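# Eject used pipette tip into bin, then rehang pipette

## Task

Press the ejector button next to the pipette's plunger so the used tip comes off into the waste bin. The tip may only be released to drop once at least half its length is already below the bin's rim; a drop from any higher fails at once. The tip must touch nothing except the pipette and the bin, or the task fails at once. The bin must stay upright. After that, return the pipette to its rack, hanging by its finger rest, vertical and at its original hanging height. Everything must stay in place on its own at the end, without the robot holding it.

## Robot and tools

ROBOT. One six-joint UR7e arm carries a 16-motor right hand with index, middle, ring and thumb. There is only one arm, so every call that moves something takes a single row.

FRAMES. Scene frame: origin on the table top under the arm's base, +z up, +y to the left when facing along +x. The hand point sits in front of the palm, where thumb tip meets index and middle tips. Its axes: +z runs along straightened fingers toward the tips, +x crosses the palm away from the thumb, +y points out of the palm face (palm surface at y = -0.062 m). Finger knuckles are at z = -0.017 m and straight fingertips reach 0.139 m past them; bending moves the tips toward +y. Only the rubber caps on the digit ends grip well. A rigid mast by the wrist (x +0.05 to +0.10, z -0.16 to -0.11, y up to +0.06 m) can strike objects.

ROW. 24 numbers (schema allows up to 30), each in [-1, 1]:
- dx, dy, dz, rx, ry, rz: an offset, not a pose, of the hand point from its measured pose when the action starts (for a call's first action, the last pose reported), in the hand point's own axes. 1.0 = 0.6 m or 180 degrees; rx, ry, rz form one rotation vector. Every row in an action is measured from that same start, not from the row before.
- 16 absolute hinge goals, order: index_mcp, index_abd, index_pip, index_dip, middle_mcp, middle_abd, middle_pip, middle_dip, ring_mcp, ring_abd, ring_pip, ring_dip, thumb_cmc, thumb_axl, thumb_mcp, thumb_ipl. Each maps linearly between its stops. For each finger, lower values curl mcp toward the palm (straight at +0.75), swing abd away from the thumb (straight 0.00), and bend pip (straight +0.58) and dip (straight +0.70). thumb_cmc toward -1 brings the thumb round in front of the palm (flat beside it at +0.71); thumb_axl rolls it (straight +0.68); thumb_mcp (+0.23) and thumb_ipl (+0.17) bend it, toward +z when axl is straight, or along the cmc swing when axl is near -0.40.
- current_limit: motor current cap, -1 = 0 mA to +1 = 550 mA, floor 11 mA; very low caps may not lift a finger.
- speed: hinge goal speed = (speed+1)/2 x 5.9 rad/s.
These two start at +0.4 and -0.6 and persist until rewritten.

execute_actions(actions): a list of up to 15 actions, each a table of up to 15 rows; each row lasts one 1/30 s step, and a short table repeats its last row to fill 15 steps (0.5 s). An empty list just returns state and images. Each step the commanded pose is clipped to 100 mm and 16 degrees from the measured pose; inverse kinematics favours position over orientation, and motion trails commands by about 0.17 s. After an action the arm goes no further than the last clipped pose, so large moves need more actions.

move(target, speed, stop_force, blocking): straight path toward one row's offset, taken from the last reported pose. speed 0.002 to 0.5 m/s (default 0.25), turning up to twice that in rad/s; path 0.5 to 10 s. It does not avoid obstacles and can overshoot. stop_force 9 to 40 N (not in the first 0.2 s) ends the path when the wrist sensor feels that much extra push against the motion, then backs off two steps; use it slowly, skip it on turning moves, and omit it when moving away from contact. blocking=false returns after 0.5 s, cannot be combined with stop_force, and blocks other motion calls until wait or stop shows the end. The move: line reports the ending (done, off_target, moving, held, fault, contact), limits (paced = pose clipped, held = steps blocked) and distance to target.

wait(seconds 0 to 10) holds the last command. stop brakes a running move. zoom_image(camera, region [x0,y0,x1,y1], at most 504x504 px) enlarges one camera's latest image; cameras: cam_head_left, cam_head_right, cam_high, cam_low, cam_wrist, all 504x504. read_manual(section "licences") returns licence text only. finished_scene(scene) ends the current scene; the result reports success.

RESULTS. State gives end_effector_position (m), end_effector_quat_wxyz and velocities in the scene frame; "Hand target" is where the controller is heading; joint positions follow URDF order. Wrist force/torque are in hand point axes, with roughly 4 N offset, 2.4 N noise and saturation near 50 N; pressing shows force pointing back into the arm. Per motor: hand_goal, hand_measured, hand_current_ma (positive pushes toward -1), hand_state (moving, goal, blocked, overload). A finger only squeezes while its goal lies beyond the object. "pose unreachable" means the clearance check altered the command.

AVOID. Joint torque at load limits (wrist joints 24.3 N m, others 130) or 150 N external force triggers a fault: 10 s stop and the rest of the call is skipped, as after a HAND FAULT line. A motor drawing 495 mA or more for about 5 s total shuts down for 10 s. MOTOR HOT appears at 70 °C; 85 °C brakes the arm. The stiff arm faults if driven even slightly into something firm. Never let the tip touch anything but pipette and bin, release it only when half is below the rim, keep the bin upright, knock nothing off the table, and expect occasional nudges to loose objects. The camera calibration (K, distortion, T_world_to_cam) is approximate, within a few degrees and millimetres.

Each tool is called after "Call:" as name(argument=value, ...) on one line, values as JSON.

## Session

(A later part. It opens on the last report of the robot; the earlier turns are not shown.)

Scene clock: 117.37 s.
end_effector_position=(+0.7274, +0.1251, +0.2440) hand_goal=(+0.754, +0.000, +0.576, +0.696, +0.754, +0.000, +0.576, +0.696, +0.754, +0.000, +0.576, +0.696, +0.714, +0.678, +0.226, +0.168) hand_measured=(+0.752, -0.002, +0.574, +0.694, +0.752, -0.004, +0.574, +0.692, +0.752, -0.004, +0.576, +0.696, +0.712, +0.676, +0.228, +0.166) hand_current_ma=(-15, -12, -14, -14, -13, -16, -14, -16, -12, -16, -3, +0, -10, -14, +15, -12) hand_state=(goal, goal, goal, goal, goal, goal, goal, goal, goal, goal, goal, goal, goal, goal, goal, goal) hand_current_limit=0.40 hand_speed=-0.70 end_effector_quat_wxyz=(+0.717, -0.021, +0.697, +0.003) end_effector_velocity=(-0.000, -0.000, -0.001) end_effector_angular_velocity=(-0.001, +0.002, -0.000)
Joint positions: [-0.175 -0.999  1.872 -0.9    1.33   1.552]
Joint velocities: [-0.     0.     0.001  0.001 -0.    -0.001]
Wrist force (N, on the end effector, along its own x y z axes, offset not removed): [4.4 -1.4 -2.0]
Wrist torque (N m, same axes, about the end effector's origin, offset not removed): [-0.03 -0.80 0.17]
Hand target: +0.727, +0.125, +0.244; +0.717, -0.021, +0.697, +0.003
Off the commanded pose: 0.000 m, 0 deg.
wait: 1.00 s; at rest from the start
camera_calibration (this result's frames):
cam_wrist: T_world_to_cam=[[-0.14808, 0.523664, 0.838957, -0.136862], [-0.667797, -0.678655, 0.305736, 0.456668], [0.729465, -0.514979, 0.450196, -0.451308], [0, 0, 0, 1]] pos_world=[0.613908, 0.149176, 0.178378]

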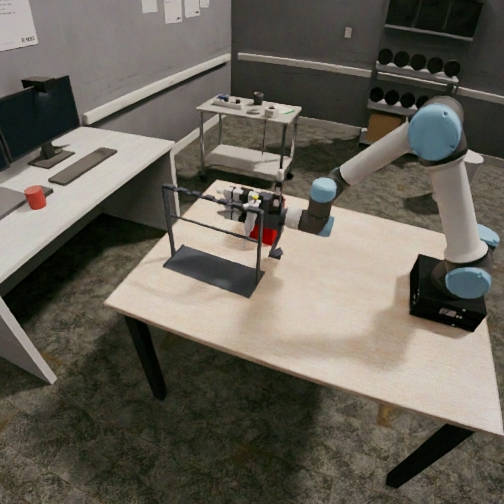

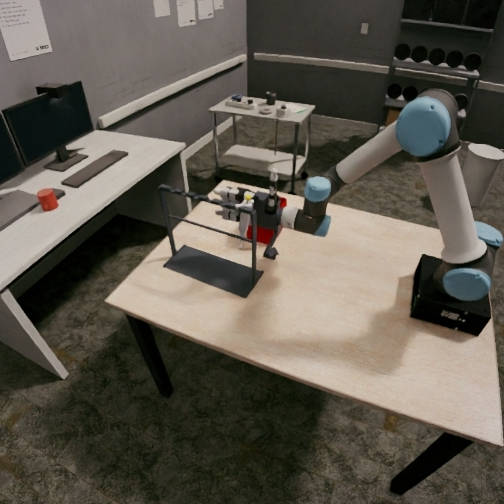

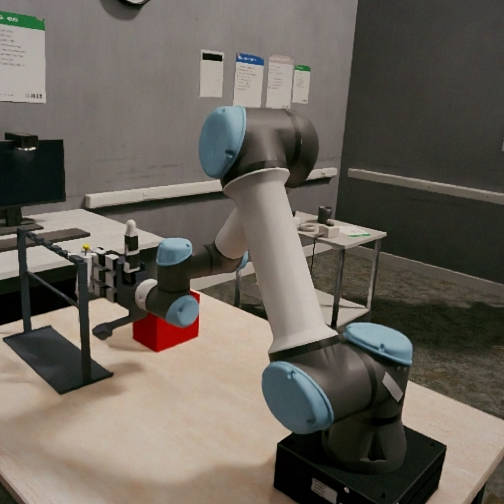

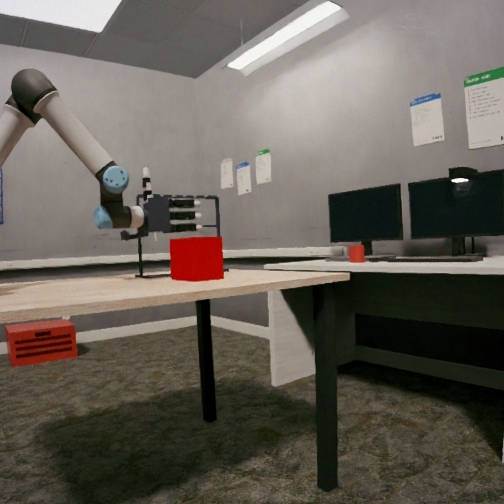

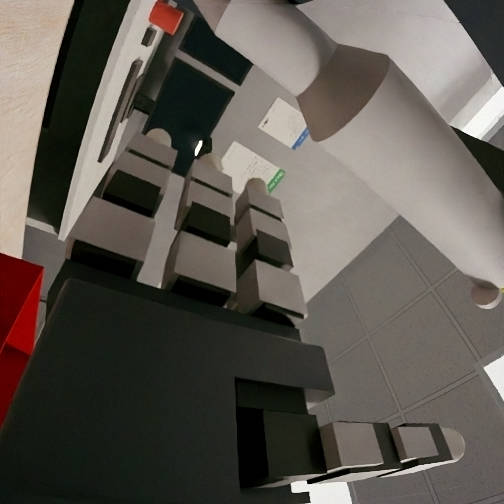

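Call:
move(target=[-0.023,0,-0.33,0,0,0,0.754,0,0.576,0.696,0.754,0,0.576,0.696,0.754,0,0.576,0.696,0.714,0.678,0.226,0.168,0.4,-0.7], speed=0.15)

Call:
move(target=[0,0.145,0,0,0,0,0.754,0,0.576,0.696,0.754,0,0.576,0.696,0.754,0,0.576,0.696,0.714,0.678,0.226,0.168,0.4,-0.7], speed=0.08)

Call:
zoom_image(camera="cam_head_left", region=[210, 160, 330, 280])

Call:
zoom_image(camera="cam_low", region=[60, 160, 200, 290])

Call:
zoom_image(camera="cam_high", region=[40, 210, 180, 350])

Scene clock: 124.50 s.
end_effector_position=(+0.5293, +0.1185, +0.2524) hand_goal=(+0.754, +0.000, +0.576, +0.696, +0.754, +0.000, +0.576, +0.696, +0.754, +0.000, +0.576, +0.696, +0.714, +0.678, +0.226, +0.168) hand_measured=(+0.752, -0.002, +0.574, +0.694, +0.752, -0.004, +0.574, +0.692, +0.752, -0.004, +0.576, +0.696, +0.712, +0.676, +0.228, +0.166) hand_current_ma=(-15, -13, -14, -14, -13, -16, -14, -16, -12, -16, -3, +0, -10, -14, +12, -12) hand_state=(goal, goal, goal, goal, goal, goal, goal, goal, goal, goal, goal, goal, goal, goal, goal, goal) hand_current_limit=0.40 hand_speed=-0.70 end_effector_quat_wxyz=(+0.717, -0.021, +0.697, +0.003) end_effector_velocity=(-0.002, +0.000, +0.000) end_effector_angular_velocity=(+0.000, +0.000, +0.001)
Joint positions: [-0.341 -1.351  2.449 -1.127  1.165  1.557]
Joint velocities: [-0.002 -0.003  0.004 -0.    -0.003  0.   ]
Wrist force (N, on the end effector, along its own x y z axes, offset not removed): [2.1 -3.9 -2.7]
Wrist torque (N m, same axes, about the end effector's origin, offset not removed): [-0.17 -0.39 0.14]
Hand target: +0.529, +0.118, +0.252; +0.717, -0.021, +0.697, +0.003
Off the commanded pose: 0.000 m, 0 deg.
move: done
camera_calibration (this result's frames):
cam_wrist: T_world_to_cam=[[-0.148107, 0.523566, 0.839013, -0.169719], [-0.667824, -0.678678, 0.305625, 0.31744], [0.729435, -0.515048, 0.450166, -0.313976], [0, 0, 0, 1]] pos_world=[0.415883, 0.142586, 0.18672]

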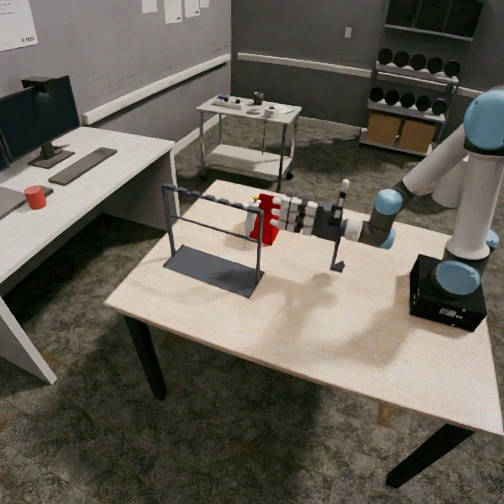

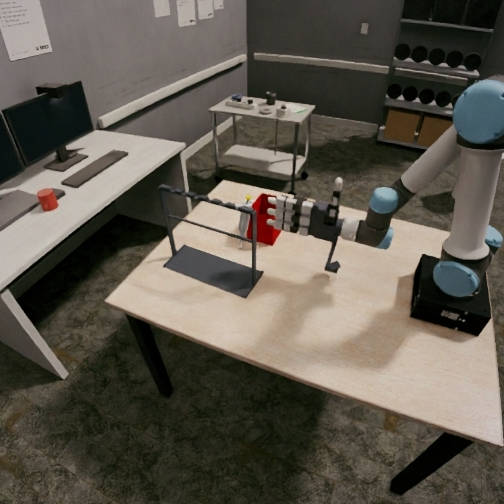

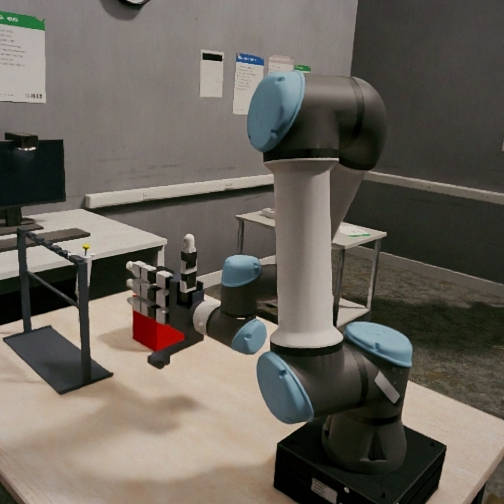

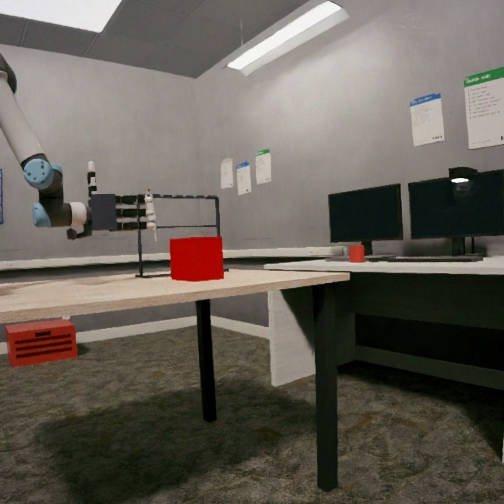

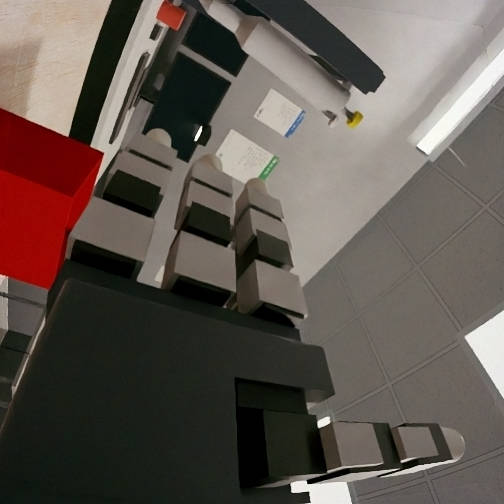

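Scene clock: 126.00 s.
end_effector_position=(+0.5264, +0.2054, +0.2499) hand_goal=(+0.754, +0.000, +0.576, +0.696, +0.754, +0.000, +0.576, +0.696, +0.754, +0.000, +0.576, +0.696, +0.714, +0.678, +0.226, +0.168) hand_measured=(+0.752, -0.002, +0.574, +0.694, +0.752, -0.004, +0.574, +0.692, +0.752, -0.004, +0.576, +0.696, +0.712, +0.676, +0.228, +0.166) hand_current_ma=(-14, -13, -14, -14, -13, -16, -14, -16, -12, -16, -3, +0, -10, -14, +12, -12) hand_state=(goal, goal, goal, goal, goal, goal, goal, goal, goal, goal, goal, goal, goal, goal, goal, goal) hand_current_limit=0.40 hand_speed=-0.70 end_effector_quat_wxyz=(+0.717, -0.021, +0.697, +0.003) end_effector_velocity=(+0.000, +0.001, +0.000) end_effector_angular_velocity=(-0.000, -0.001, -0.000)
Joint positions: [-0.042 -1.313  2.404 -1.117  1.463  1.548]
Joint velocities: [ 0.005  0.001 -0.002 -0.     0.006 -0.   ]
Wrist force (N, on the end effector, along its own x y z axes, offset not removed): [-1.7 1.3 0.4]
Wrist torque (N m, same axes, about the end effector's origin, offset not removed): [0.12 0.11 -0.23]
Hand target: +0.526, +0.206, +0.250; +0.717, -0.021, +0.697, +0.003
Off the commanded pose: 0.000 m, 0 deg.
move: done
camera_calibration (this result's frames):
cam_wrist: T_world_to_cam=[[-0.148099, 0.52375, 0.838899, -0.21364], [-0.667764, -0.678652, 0.305816, 0.37514], [0.729492, -0.514895, 0.450249, -0.266031], [0, 0, 0, 1]] pos_world=[0.412932, 0.229506, 0.184278]

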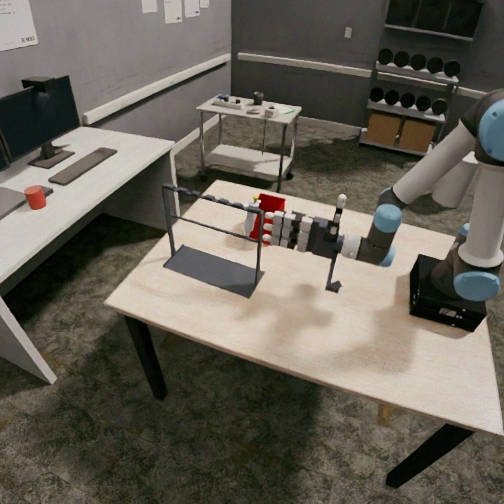

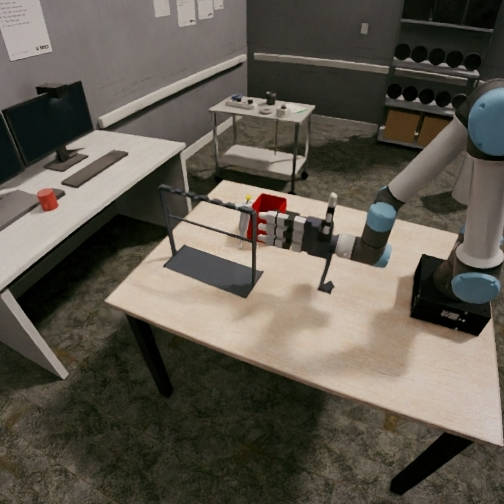

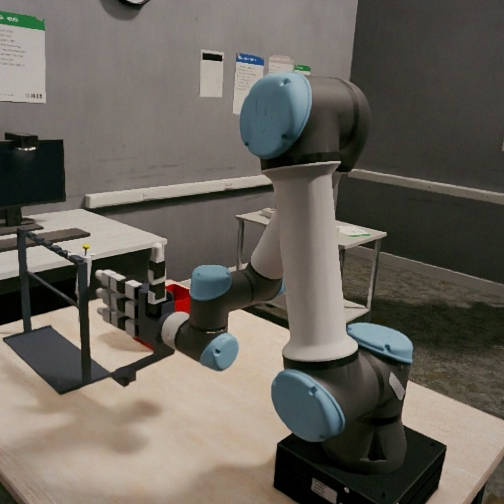

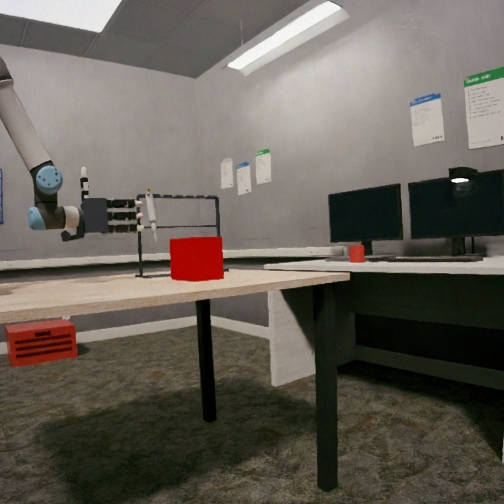

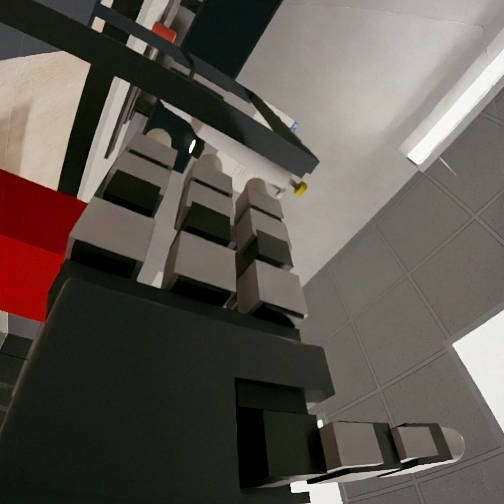

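Region (210, 160, 330, 280) of cam_head_left's 504x504 image, scaled by 4.200, with more detail than that image has.

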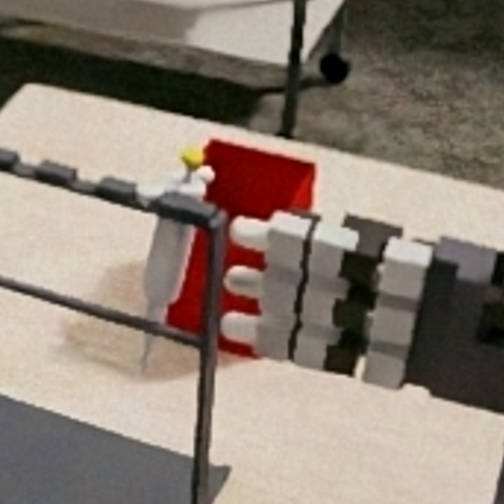

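Region (60, 160, 200, 290) of cam_low's 504x504 image, scaled by 3.600, with more detail than that image has; it fills the top 468 rows of this view, and the rest is white.

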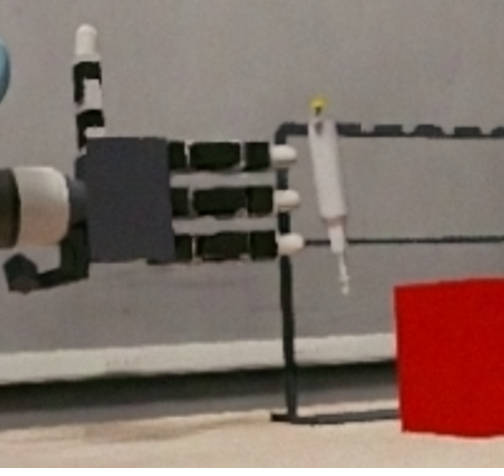

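Region (40, 210, 180, 350) of cam_high's 504x504 image, scaled by 3.600, with more detail than that image has.

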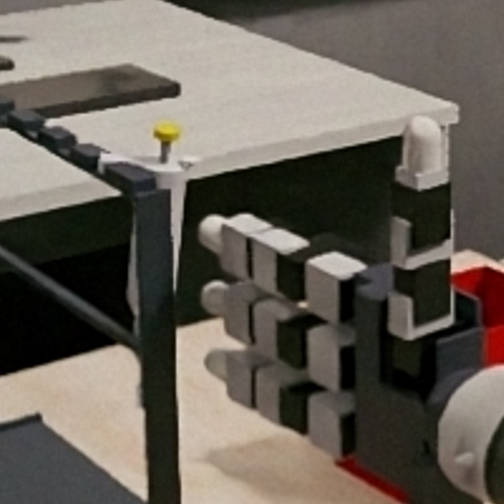

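Call:
move(target=[-0.025,0,0.02,0,0,0,0.754,0,0.576,0.696,1,0,0.576,0.696,1,0,0.576,0.696,0.714,0.678,0.226,0.168,0.4,-0.6], speed=0.03)

Call:
move(target=[0,0,0.04,0,0,0,0.754,0,0.576,0.696,1,0,0.576,0.696,1,0,0.576,0.696,0.714,0.678,0.226,0.168,0.4,-0.6], speed=0.015)

Call:
zoom_image(camera="cam_head_left", region=[210, 160, 330, 280])

Call:
zoom_image(camera="cam_low", region=[60, 160, 200, 290])

Scene clock: 129.20 s.
end_effector_position=(+0.5379, +0.2063, +0.2652) hand_goal=(+0.754, +0.000, +0.576, +0.696, +1.000, +0.000, +0.576, +0.696, +1.000, +0.000, +0.576, +0.696, +0.714, +0.678, +0.226, +0.168) hand_measured=(+0.752, -0.002, +0.574, +0.694, +0.998, -0.004, +0.574, +0.692, +0.998, -0.004, +0.576, +0.696, +0.712, +0.676, +0.228, +0.166) hand_current_ma=(-14, -13, -14, -14, -14, -16, -12, -15, -15, -16, -3, +0, -10, -14, +12, -12) hand_state=(goal, goal, goal, goal, goal, goal, goal, goal, goal, goal, goal, goal, goal, goal, goal, goal) hand_current_limit=0.40 hand_speed=-0.60 end_effector_quat_wxyz=(+0.717, -0.021, +0.697, +0.003) end_effector_velocity=(+0.001, +0.000, +0.001) end_effector_angular_velocity=(+0.000, +0.002, +0.000)
Joint positions: [-0.037 -1.339  2.364 -1.051  1.469  1.548]
Joint velocities: [ 0.001 -0.001 -0.004  0.006  0.001  0.   ]
Wrist force (N, on the end effector, along its own x y z axes, offset not removed): [4.0 -0.8 -1.3]
Wrist torque (N m, same axes, about the end effector's origin, offset not removed): [-0.03 -0.53 0.22]
Hand target: +0.538, +0.206, +0.265; +0.717, -0.021, +0.697, +0.003
Off the commanded pose: 0.000 m, 0 deg.
move: done
camera_calibration (this result's frames):
cam_wrist: T_world_to_cam=[[-0.148127, 0.523746, 0.838897, -0.225128], [-0.667771, -0.678655, 0.305792, 0.378698], [0.729479, -0.514896, 0.45027, -0.280826], [0, 0, 0, 1]] pos_world=[0.424393, 0.23032, 0.199504]

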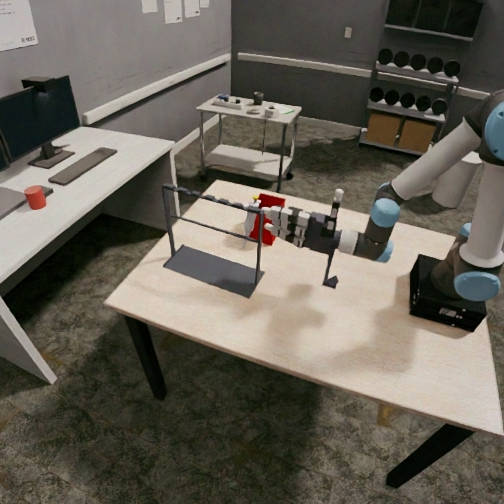

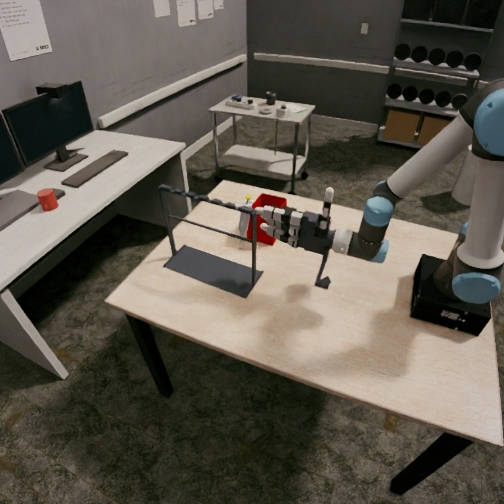

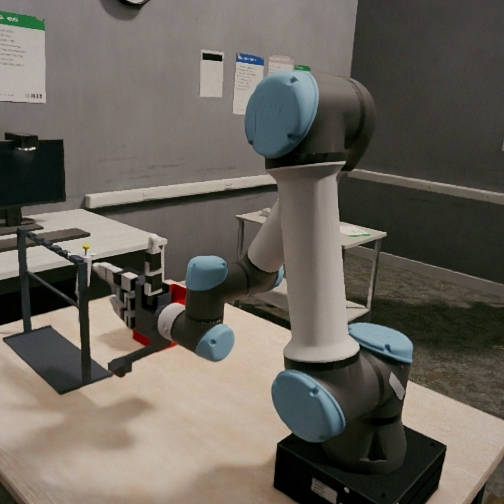

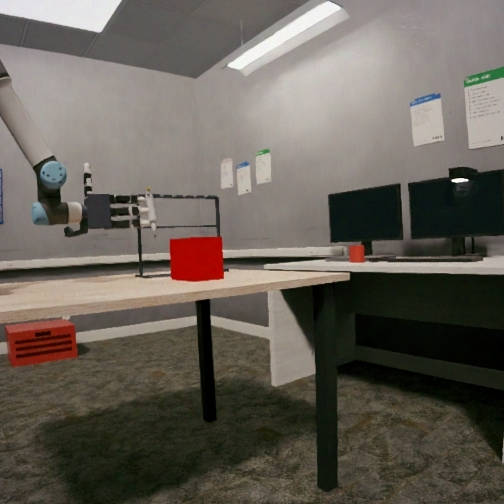

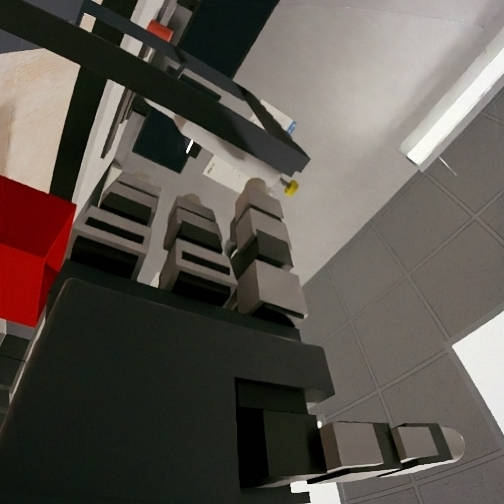

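Scene clock: 131.03 s.
end_effector_position=(+0.5617, +0.2071, +0.2658) hand_goal=(+0.754, +0.000, +0.576, +0.696, +1.000, +0.000, +0.576, +0.696, +1.000, +0.000, +0.576, +0.696, +0.714, +0.678, +0.226, +0.168) hand_measured=(+0.768, -0.002, +0.582, +0.698, +0.998, -0.004, +0.574, +0.692, +0.998, -0.004, +0.576, +0.696, +0.712, +0.676, +0.228, +0.166) hand_current_ma=(+78, -13, +37, +15, -14, -16, -12, -15, -15, -16, -3, +0, -10, -14, +12, -12) hand_state=(goal, goal, goal, goal, goal, goal, goal, goal, goal, goal, goal, goal, goal, goal, goal, goal) hand_current_limit=0.40 hand_speed=-0.60 end_effector_quat_wxyz=(+0.717, -0.021, +0.697, +0.003) end_effector_velocity=(+0.002, +0.001, -0.001) end_effector_angular_velocity=(-0.000, +0.001, +0.001)
Joint positions: [-0.029 -1.298  2.299 -1.028  1.476  1.548]
Joint velocities: [ 0.002  0.004 -0.005  0.002  0.001 -0.   ]
Wrist force (N, on the end effector, along its own x y z axes, offset not removed): [1.3 -1.3 -1.3]
Wrist torque (N m, same axes, about the end effector's origin, offset not removed): [0.04 -0.48 0.22]
Hand target: +0.562, +0.207, +0.266; +0.717, -0.021, +0.697, +0.003
Off the commanded pose: 0.000 m, 0 deg.
move: done
camera_calibration (this result's frames):
cam_wrist: T_world_to_cam=[[-0.148134, 0.523751, 0.838893, -0.222586], [-0.667772, -0.678654, 0.305792, 0.394957], [0.729477, -0.514891, 0.450278, -0.298056], [0, 0, 0, 1]] pos_world=[0.448194, 0.231153, 0.20016]

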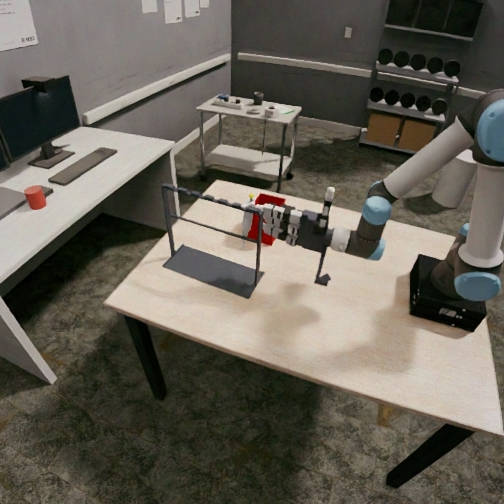

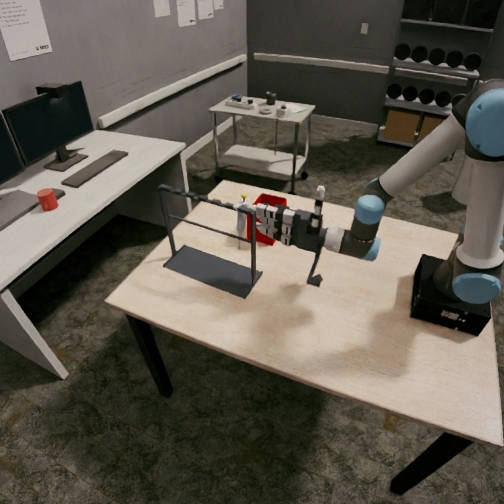

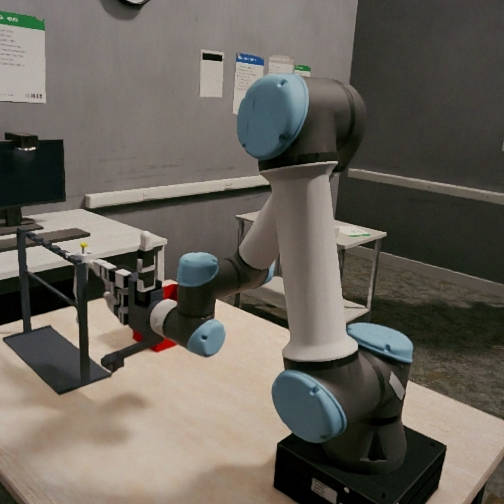

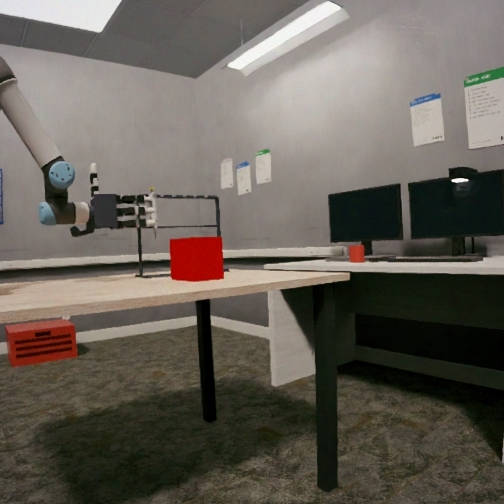

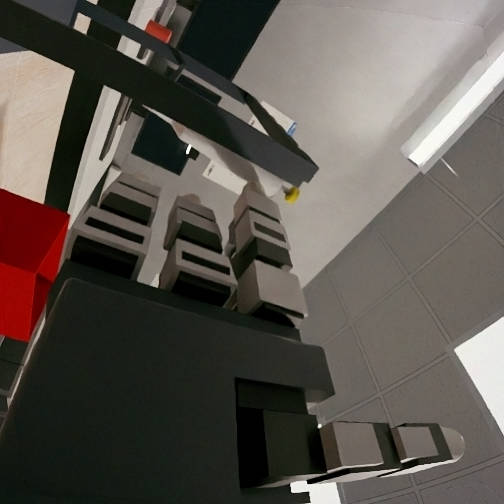

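Region (210, 160, 330, 280) of cam_head_left's 504x504 image, scaled by 4.200, with more detail than that image has.

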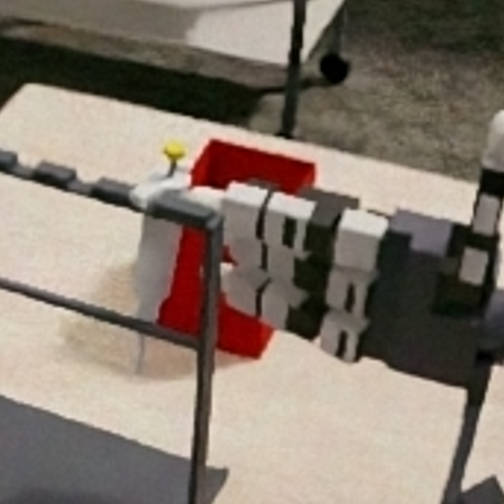

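Region (60, 160, 200, 290) of cam_low's 504x504 image, scaled by 3.600, with more detail than that image has; it fills the top 468 rows of this view, and the rest is white.

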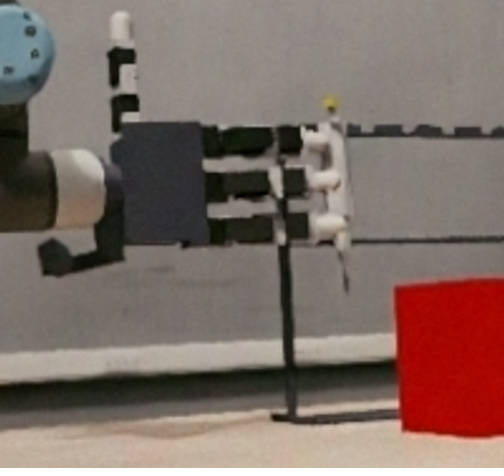

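Better. A bit more, then back off.

Call:
move(target=[0,0,0.01,0,0,0,0.754,0,0.576,0.696,1,0,0.576,0.696,1,0,0.576,0.696,0.714,0.678,0.226,0.168,0.4,-0.6], speed=0.01)

Call:
move(target=[0,0,-0.1,0,0,0,0.754,0,0.576,0.696,1,0,0.576,0.696,1,0,0.576,0.696,0.714,0.678,0.226,0.168,0.4,-0.6], speed=0.05)

Call:
zoom_image(camera="cam_head_left", region=[210, 160, 330, 280])

Call:
zoom_image(camera="cam_low", region=[60, 160, 200, 290])

Scene clock: 133.70 s.
end_effector_position=(+0.5675, +0.2073, +0.2660) hand_goal=(+0.754, +0.000, +0.576, +0.696, +1.000, +0.000, +0.576, +0.696, +1.000, +0.000, +0.576, +0.696, +0.714, +0.678, +0.226, +0.168) hand_measured=(+0.770, -0.002, +0.584, +0.700, +0.998, -0.004, +0.574, +0.692, +0.998, -0.004, +0.576, +0.696, +0.712, +0.676, +0.228, +0.166) hand_current_ma=(+80, -13, +42, +17, -14, -16, -12, -15, -15, -16, -3, +0, -10, -14, +12, -12) hand_state=(goal, goal, goal, goal, goal, goal, goal, goal, goal, goal, goal, goal, goal, goal, goal, goal) hand_current_limit=0.40 hand_speed=-0.60 end_effector_quat_wxyz=(+0.717, -0.021, +0.697, +0.003) end_effector_velocity=(+0.001, +0.001, -0.001) end_effector_angular_velocity=(-0.000, +0.001, +0.002)
Joint positions: [-0.028 -1.288  2.283 -1.021  1.478  1.548]
Joint velocities: [ 0.002  0.004 -0.004  0.001  0.    -0.   ]
Wrist force (N, on the end effector, along its own x y z axes, offset not removed): [2.2 3.3 0.2]
Wrist torque (N m, same axes, about the end effector's origin, offset not removed): [0.51 -0.51 0.39]
Hand target: +0.568, +0.207, +0.266; +0.717, -0.021, +0.697, +0.003
Off the commanded pose: 0.000 m, 0 deg.
move: done
camera_calibration (this result's frames):
cam_wrist: T_world_to_cam=[[-0.148137, 0.523752, 0.838892, -0.221957], [-0.667771, -0.678656, 0.305791, 0.398974], [0.729477, -0.514889, 0.45028, -0.302314], [0, 0, 0, 1]] pos_world=[0.454074, 0.231358, 0.200321]

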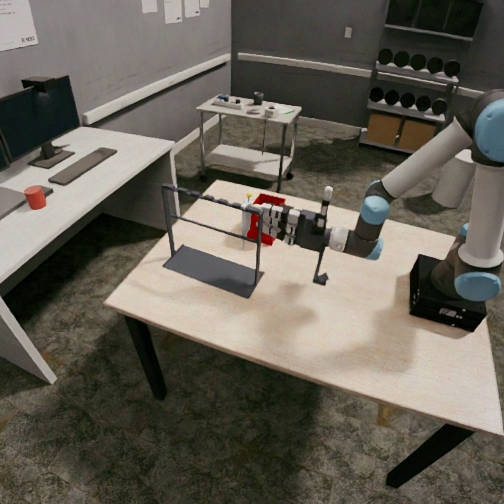

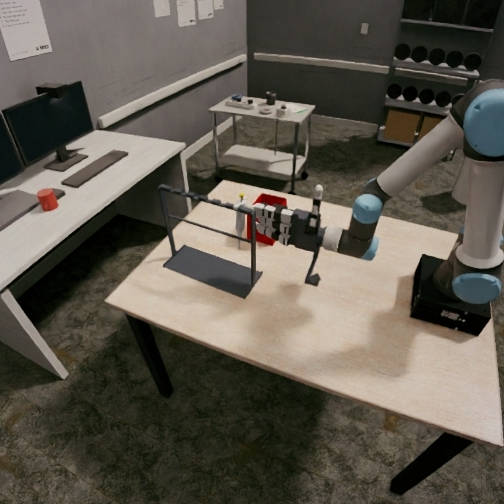

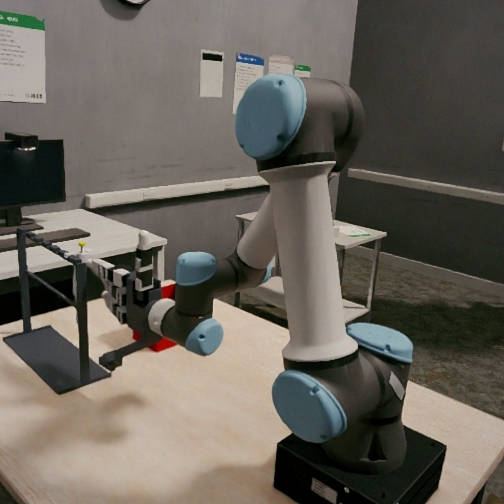

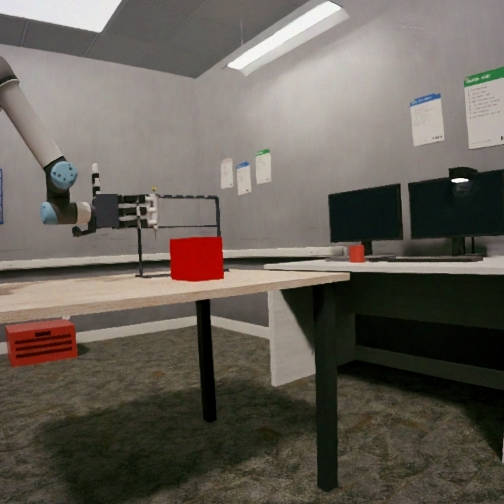

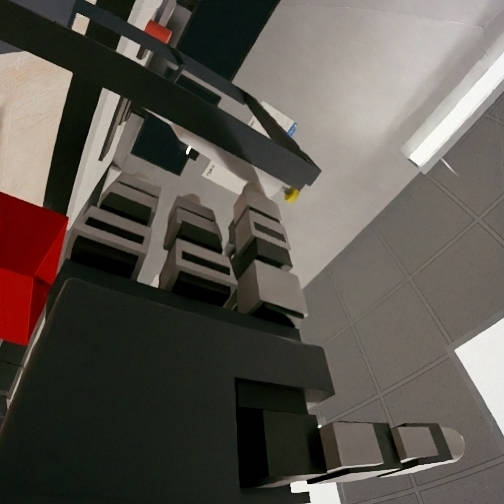

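Scene clock: 135.27 s.
end_effector_position=(+0.5077, +0.2052, +0.2643) hand_goal=(+0.754, +0.000, +0.576, +0.696, +1.000, +0.000, +0.576, +0.696, +1.000, +0.000, +0.576, +0.696, +0.714, +0.678, +0.226, +0.168) hand_measured=(+0.756, -0.004, +0.578, +0.698, +0.998, -0.004, +0.574, +0.692, +0.998, -0.004, +0.576, +0.696, +0.712, +0.676, +0.228, +0.166) hand_current_ma=(+10, -15, +11, +12, -14, -16, -12, -15, -15, -16, -3, +0, -10, -14, +12, -12) hand_state=(goal, goal, goal, goal, goal, goal, goal, goal, goal, goal, goal, goal, goal, goal, goal, goal) hand_current_limit=0.40 hand_speed=-0.60 end_effector_quat_wxyz=(+0.717, -0.021, +0.697, +0.003) end_effector_velocity=(-0.001, -0.000, -0.000) end_effector_angular_velocity=(+0.000, +0.000, +0.000)
Joint positions: [-0.048 -1.392  2.445 -1.079  1.458  1.548]
Joint velocities: [-0.001 -0.002  0.004 -0.001 -0.001  0.   ]
Wrist force (N, on the end effector, along its own x y z axes, offset not removed): [4.4 1.5 0.5]
Wrist torque (N m, same axes, about the end effector's origin, offset not removed): [0.20 -0.66 0.51]
Hand target: +0.508, +0.205, +0.264; +0.717, -0.021, +0.697, +0.003
Off the commanded pose: 0.000 m, 0 deg.
move: done
camera_calibration (this result's frames):
cam_wrist: T_world_to_cam=[[-0.148138, 0.523739, 0.838899, -0.228335], [-0.667776, -0.678657, 0.305777, 0.358125], [0.729472, -0.5149, 0.450276, -0.259015], [0, 0, 0, 1]] pos_world=[0.394266, 0.229265, 0.198672]

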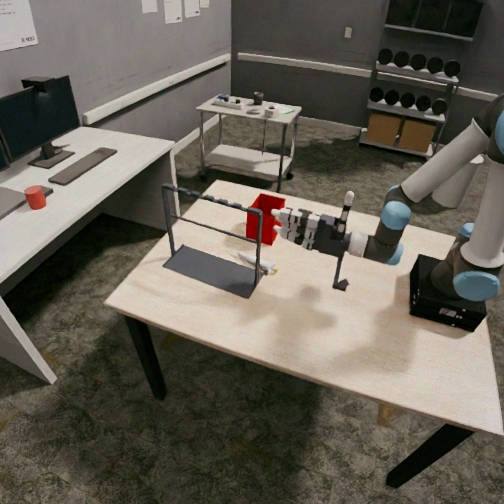

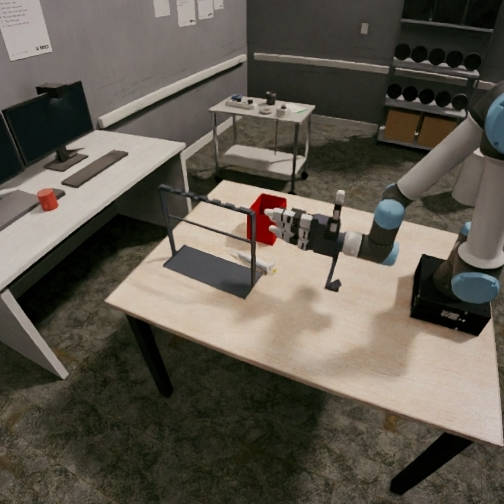

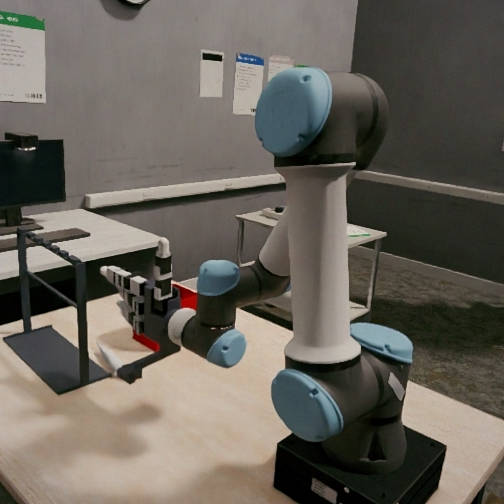

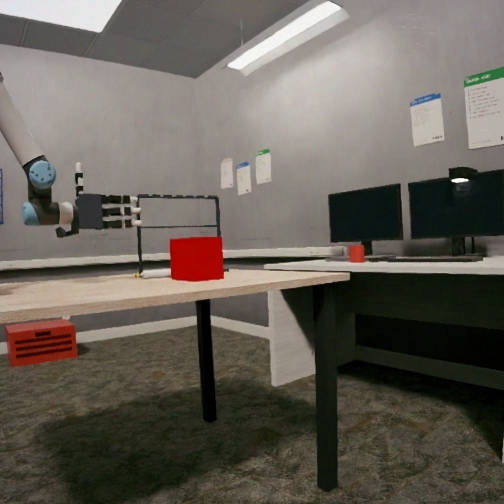

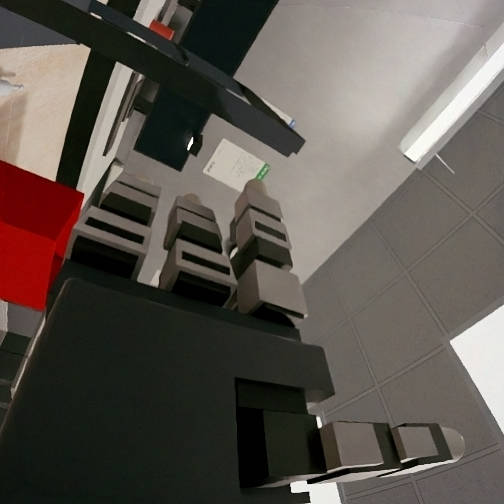

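Region (210, 160, 330, 280) of cam_head_left's 504x504 image, scaled by 4.200, with more detail than that image has.

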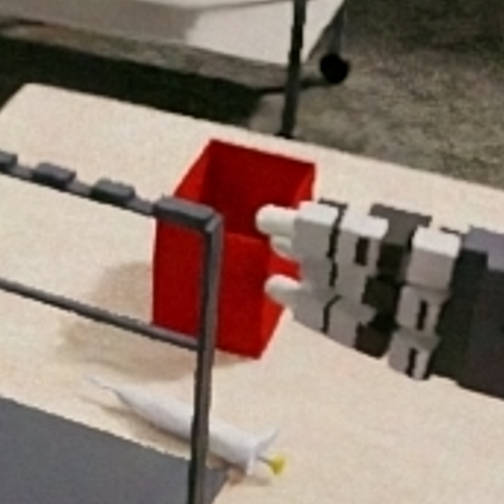

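Region (60, 160, 200, 290) of cam_low's 504x504 image, scaled by 3.600, with more detail than that image has; it fills the top 468 rows of this view, and the rest is white.

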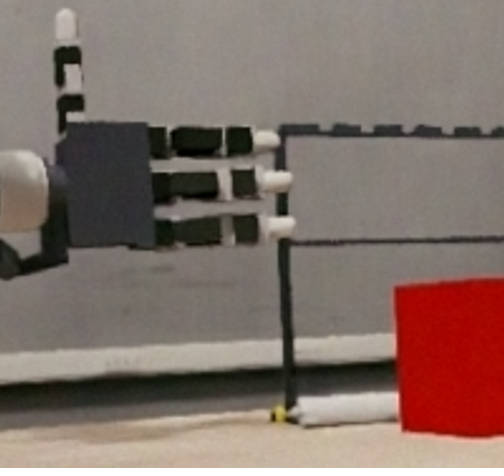

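Call:
zoom_image(camera="cam_head_left", region=[225, 240, 285, 285])

Call:
zoom_image(camera="cam_head_right", region=[225, 240, 285, 285])

Call:
zoom_image(camera="cam_high", region=[80, 330, 150, 390])

Call:
zoom_image(camera="cam_low", region=[125, 255, 180, 285])

Region (225, 240, 285, 285) of cam_head_left's 504x504 image, scaled by 8.400, with more detail than that image has; it fills the top 378 rows of this view, and the rest is white.

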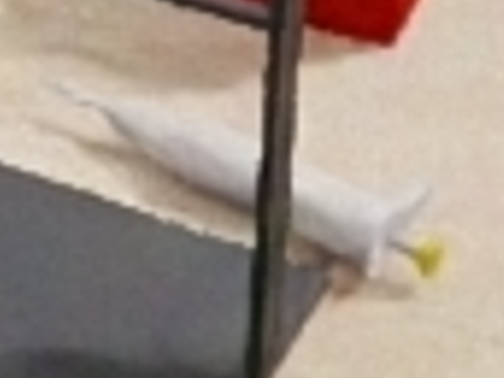

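Region (225, 240, 285, 285) of cam_head_right's 504x504 image, scaled by 8.400, with more detail than that image has; it fills the top 378 rows of this view, and the rest is white.

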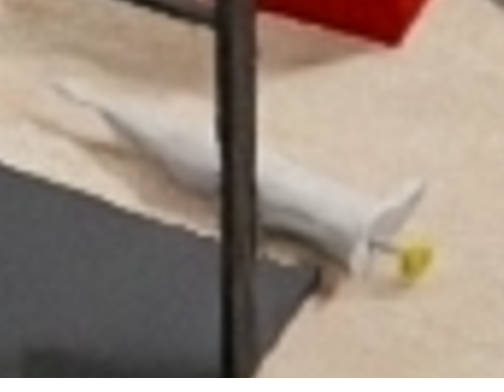

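Region (80, 330, 150, 390) of cam_high's 504x504 image, scaled by 7.200, with more detail than that image has; it fills the top 432 rows of this view, and the rest is white.

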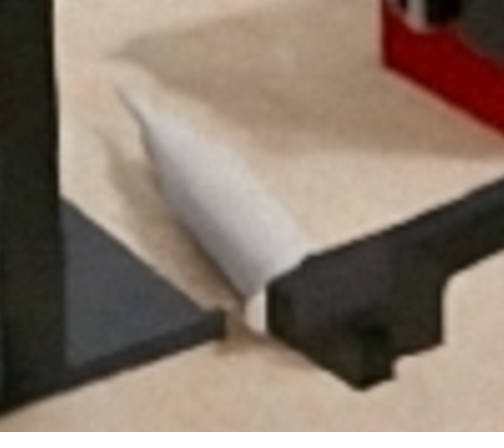

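Region (125, 255, 180, 285) of cam_low's 504x504 image, scaled by 9.164, with more detail than that image has; it fills the top 275 rows of this view, and the rest is white.

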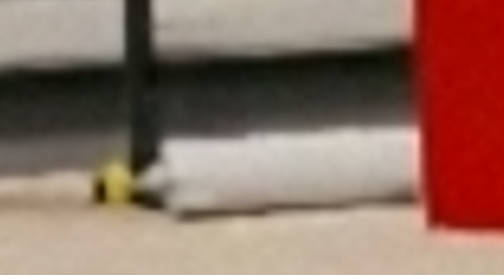

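Call:
move(target=[0,-0.21,0.1,0,0.5,0,0.14,0,0.576,0.696,0.14,0,0.576,0.696,0.754,0,0.576,0.696,0.714,0.678,0.226,0.168,0.4,-0.6], speed=0.2)

Scene clock: 159.73 s.
end_effector_position=(+0.5717, +0.0814, +0.2695) hand_goal=(+0.140, +0.000, +0.576, +0.696, +0.140, +0.000, +0.576, +0.696, +0.754, +0.000, +0.576, +0.696, +0.714, +0.678, +0.226, +0.168) hand_measured=(+0.146, -0.004, +0.578, +0.698, +0.146, -0.004, +0.576, +0.694, +0.756, -0.004, +0.576, +0.696, +0.712, +0.676, +0.222, +0.166) hand_current_ma=(+30, -15, +11, +12, +30, -15, -4, -13, +6, -16, -3, +0, -10, -14, -25, -12) hand_state=(goal, goal, goal, goal, goal, goal, goal, goal, goal, goal, goal, goal, goal, goal, goal, goal) hand_current_limit=0.40 hand_speed=-0.60 end_effector_quat_wxyz=(+0.014, -0.017, +1.000, -0.013) end_effector_velocity=(+0.001, -0.001, -0.000) end_effector_angular_velocity=(-0.000, +0.011, -0.000)
Joint positions: [-0.214 -0.943  1.201  1.279  1.589  1.293]
Joint velocities: [ 0.     0.008 -0.011  0.013  0.003  0.001]
Wrist force (N, on the end effector, along its own x y z axes, offset not removed): [2.8 1.0 -0.3]
Wrist torque (N m, same axes, about the end effector's origin, offset not removed): [0.16 -0.44 0.19]
Hand target: +0.572, +0.081, +0.270; +0.014, -0.017, +1.000, -0.013
Off the commanded pose: 0.000 m, 0 deg.
move: done
camera_calibration (this result's frames):
cam_wrist: T_world_to_cam=[[0.835053, 0.537568, 0.117078, -0.527103], [0.308931, -0.634245, 0.708727, -0.355369], [0.455245, -0.555656, -0.6957, 0.0972122], [0, 0, 0, 1]] pos_world=[0.505688, 0.111979, 0.381202]

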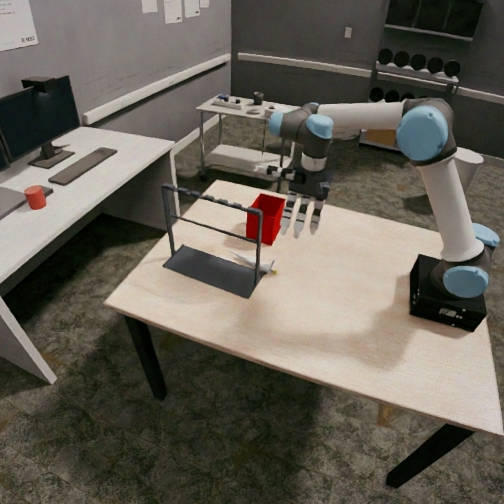

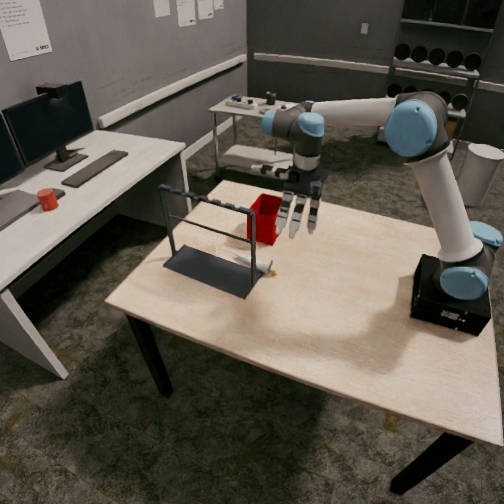

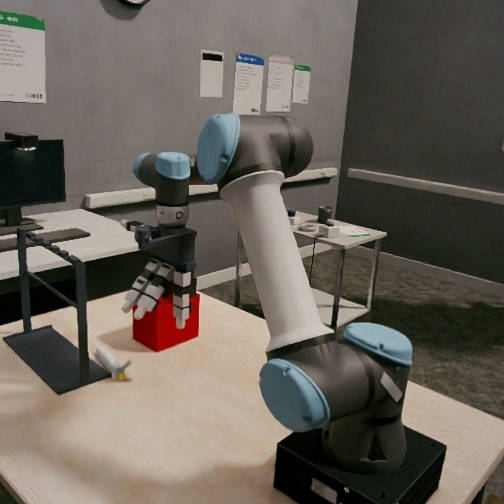

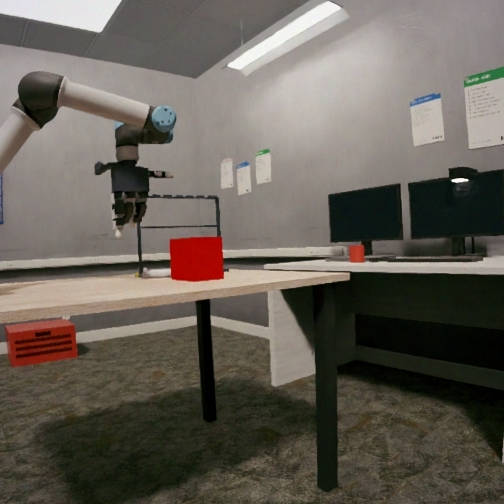

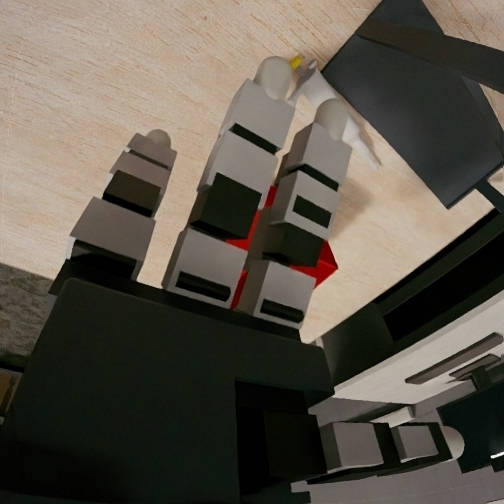

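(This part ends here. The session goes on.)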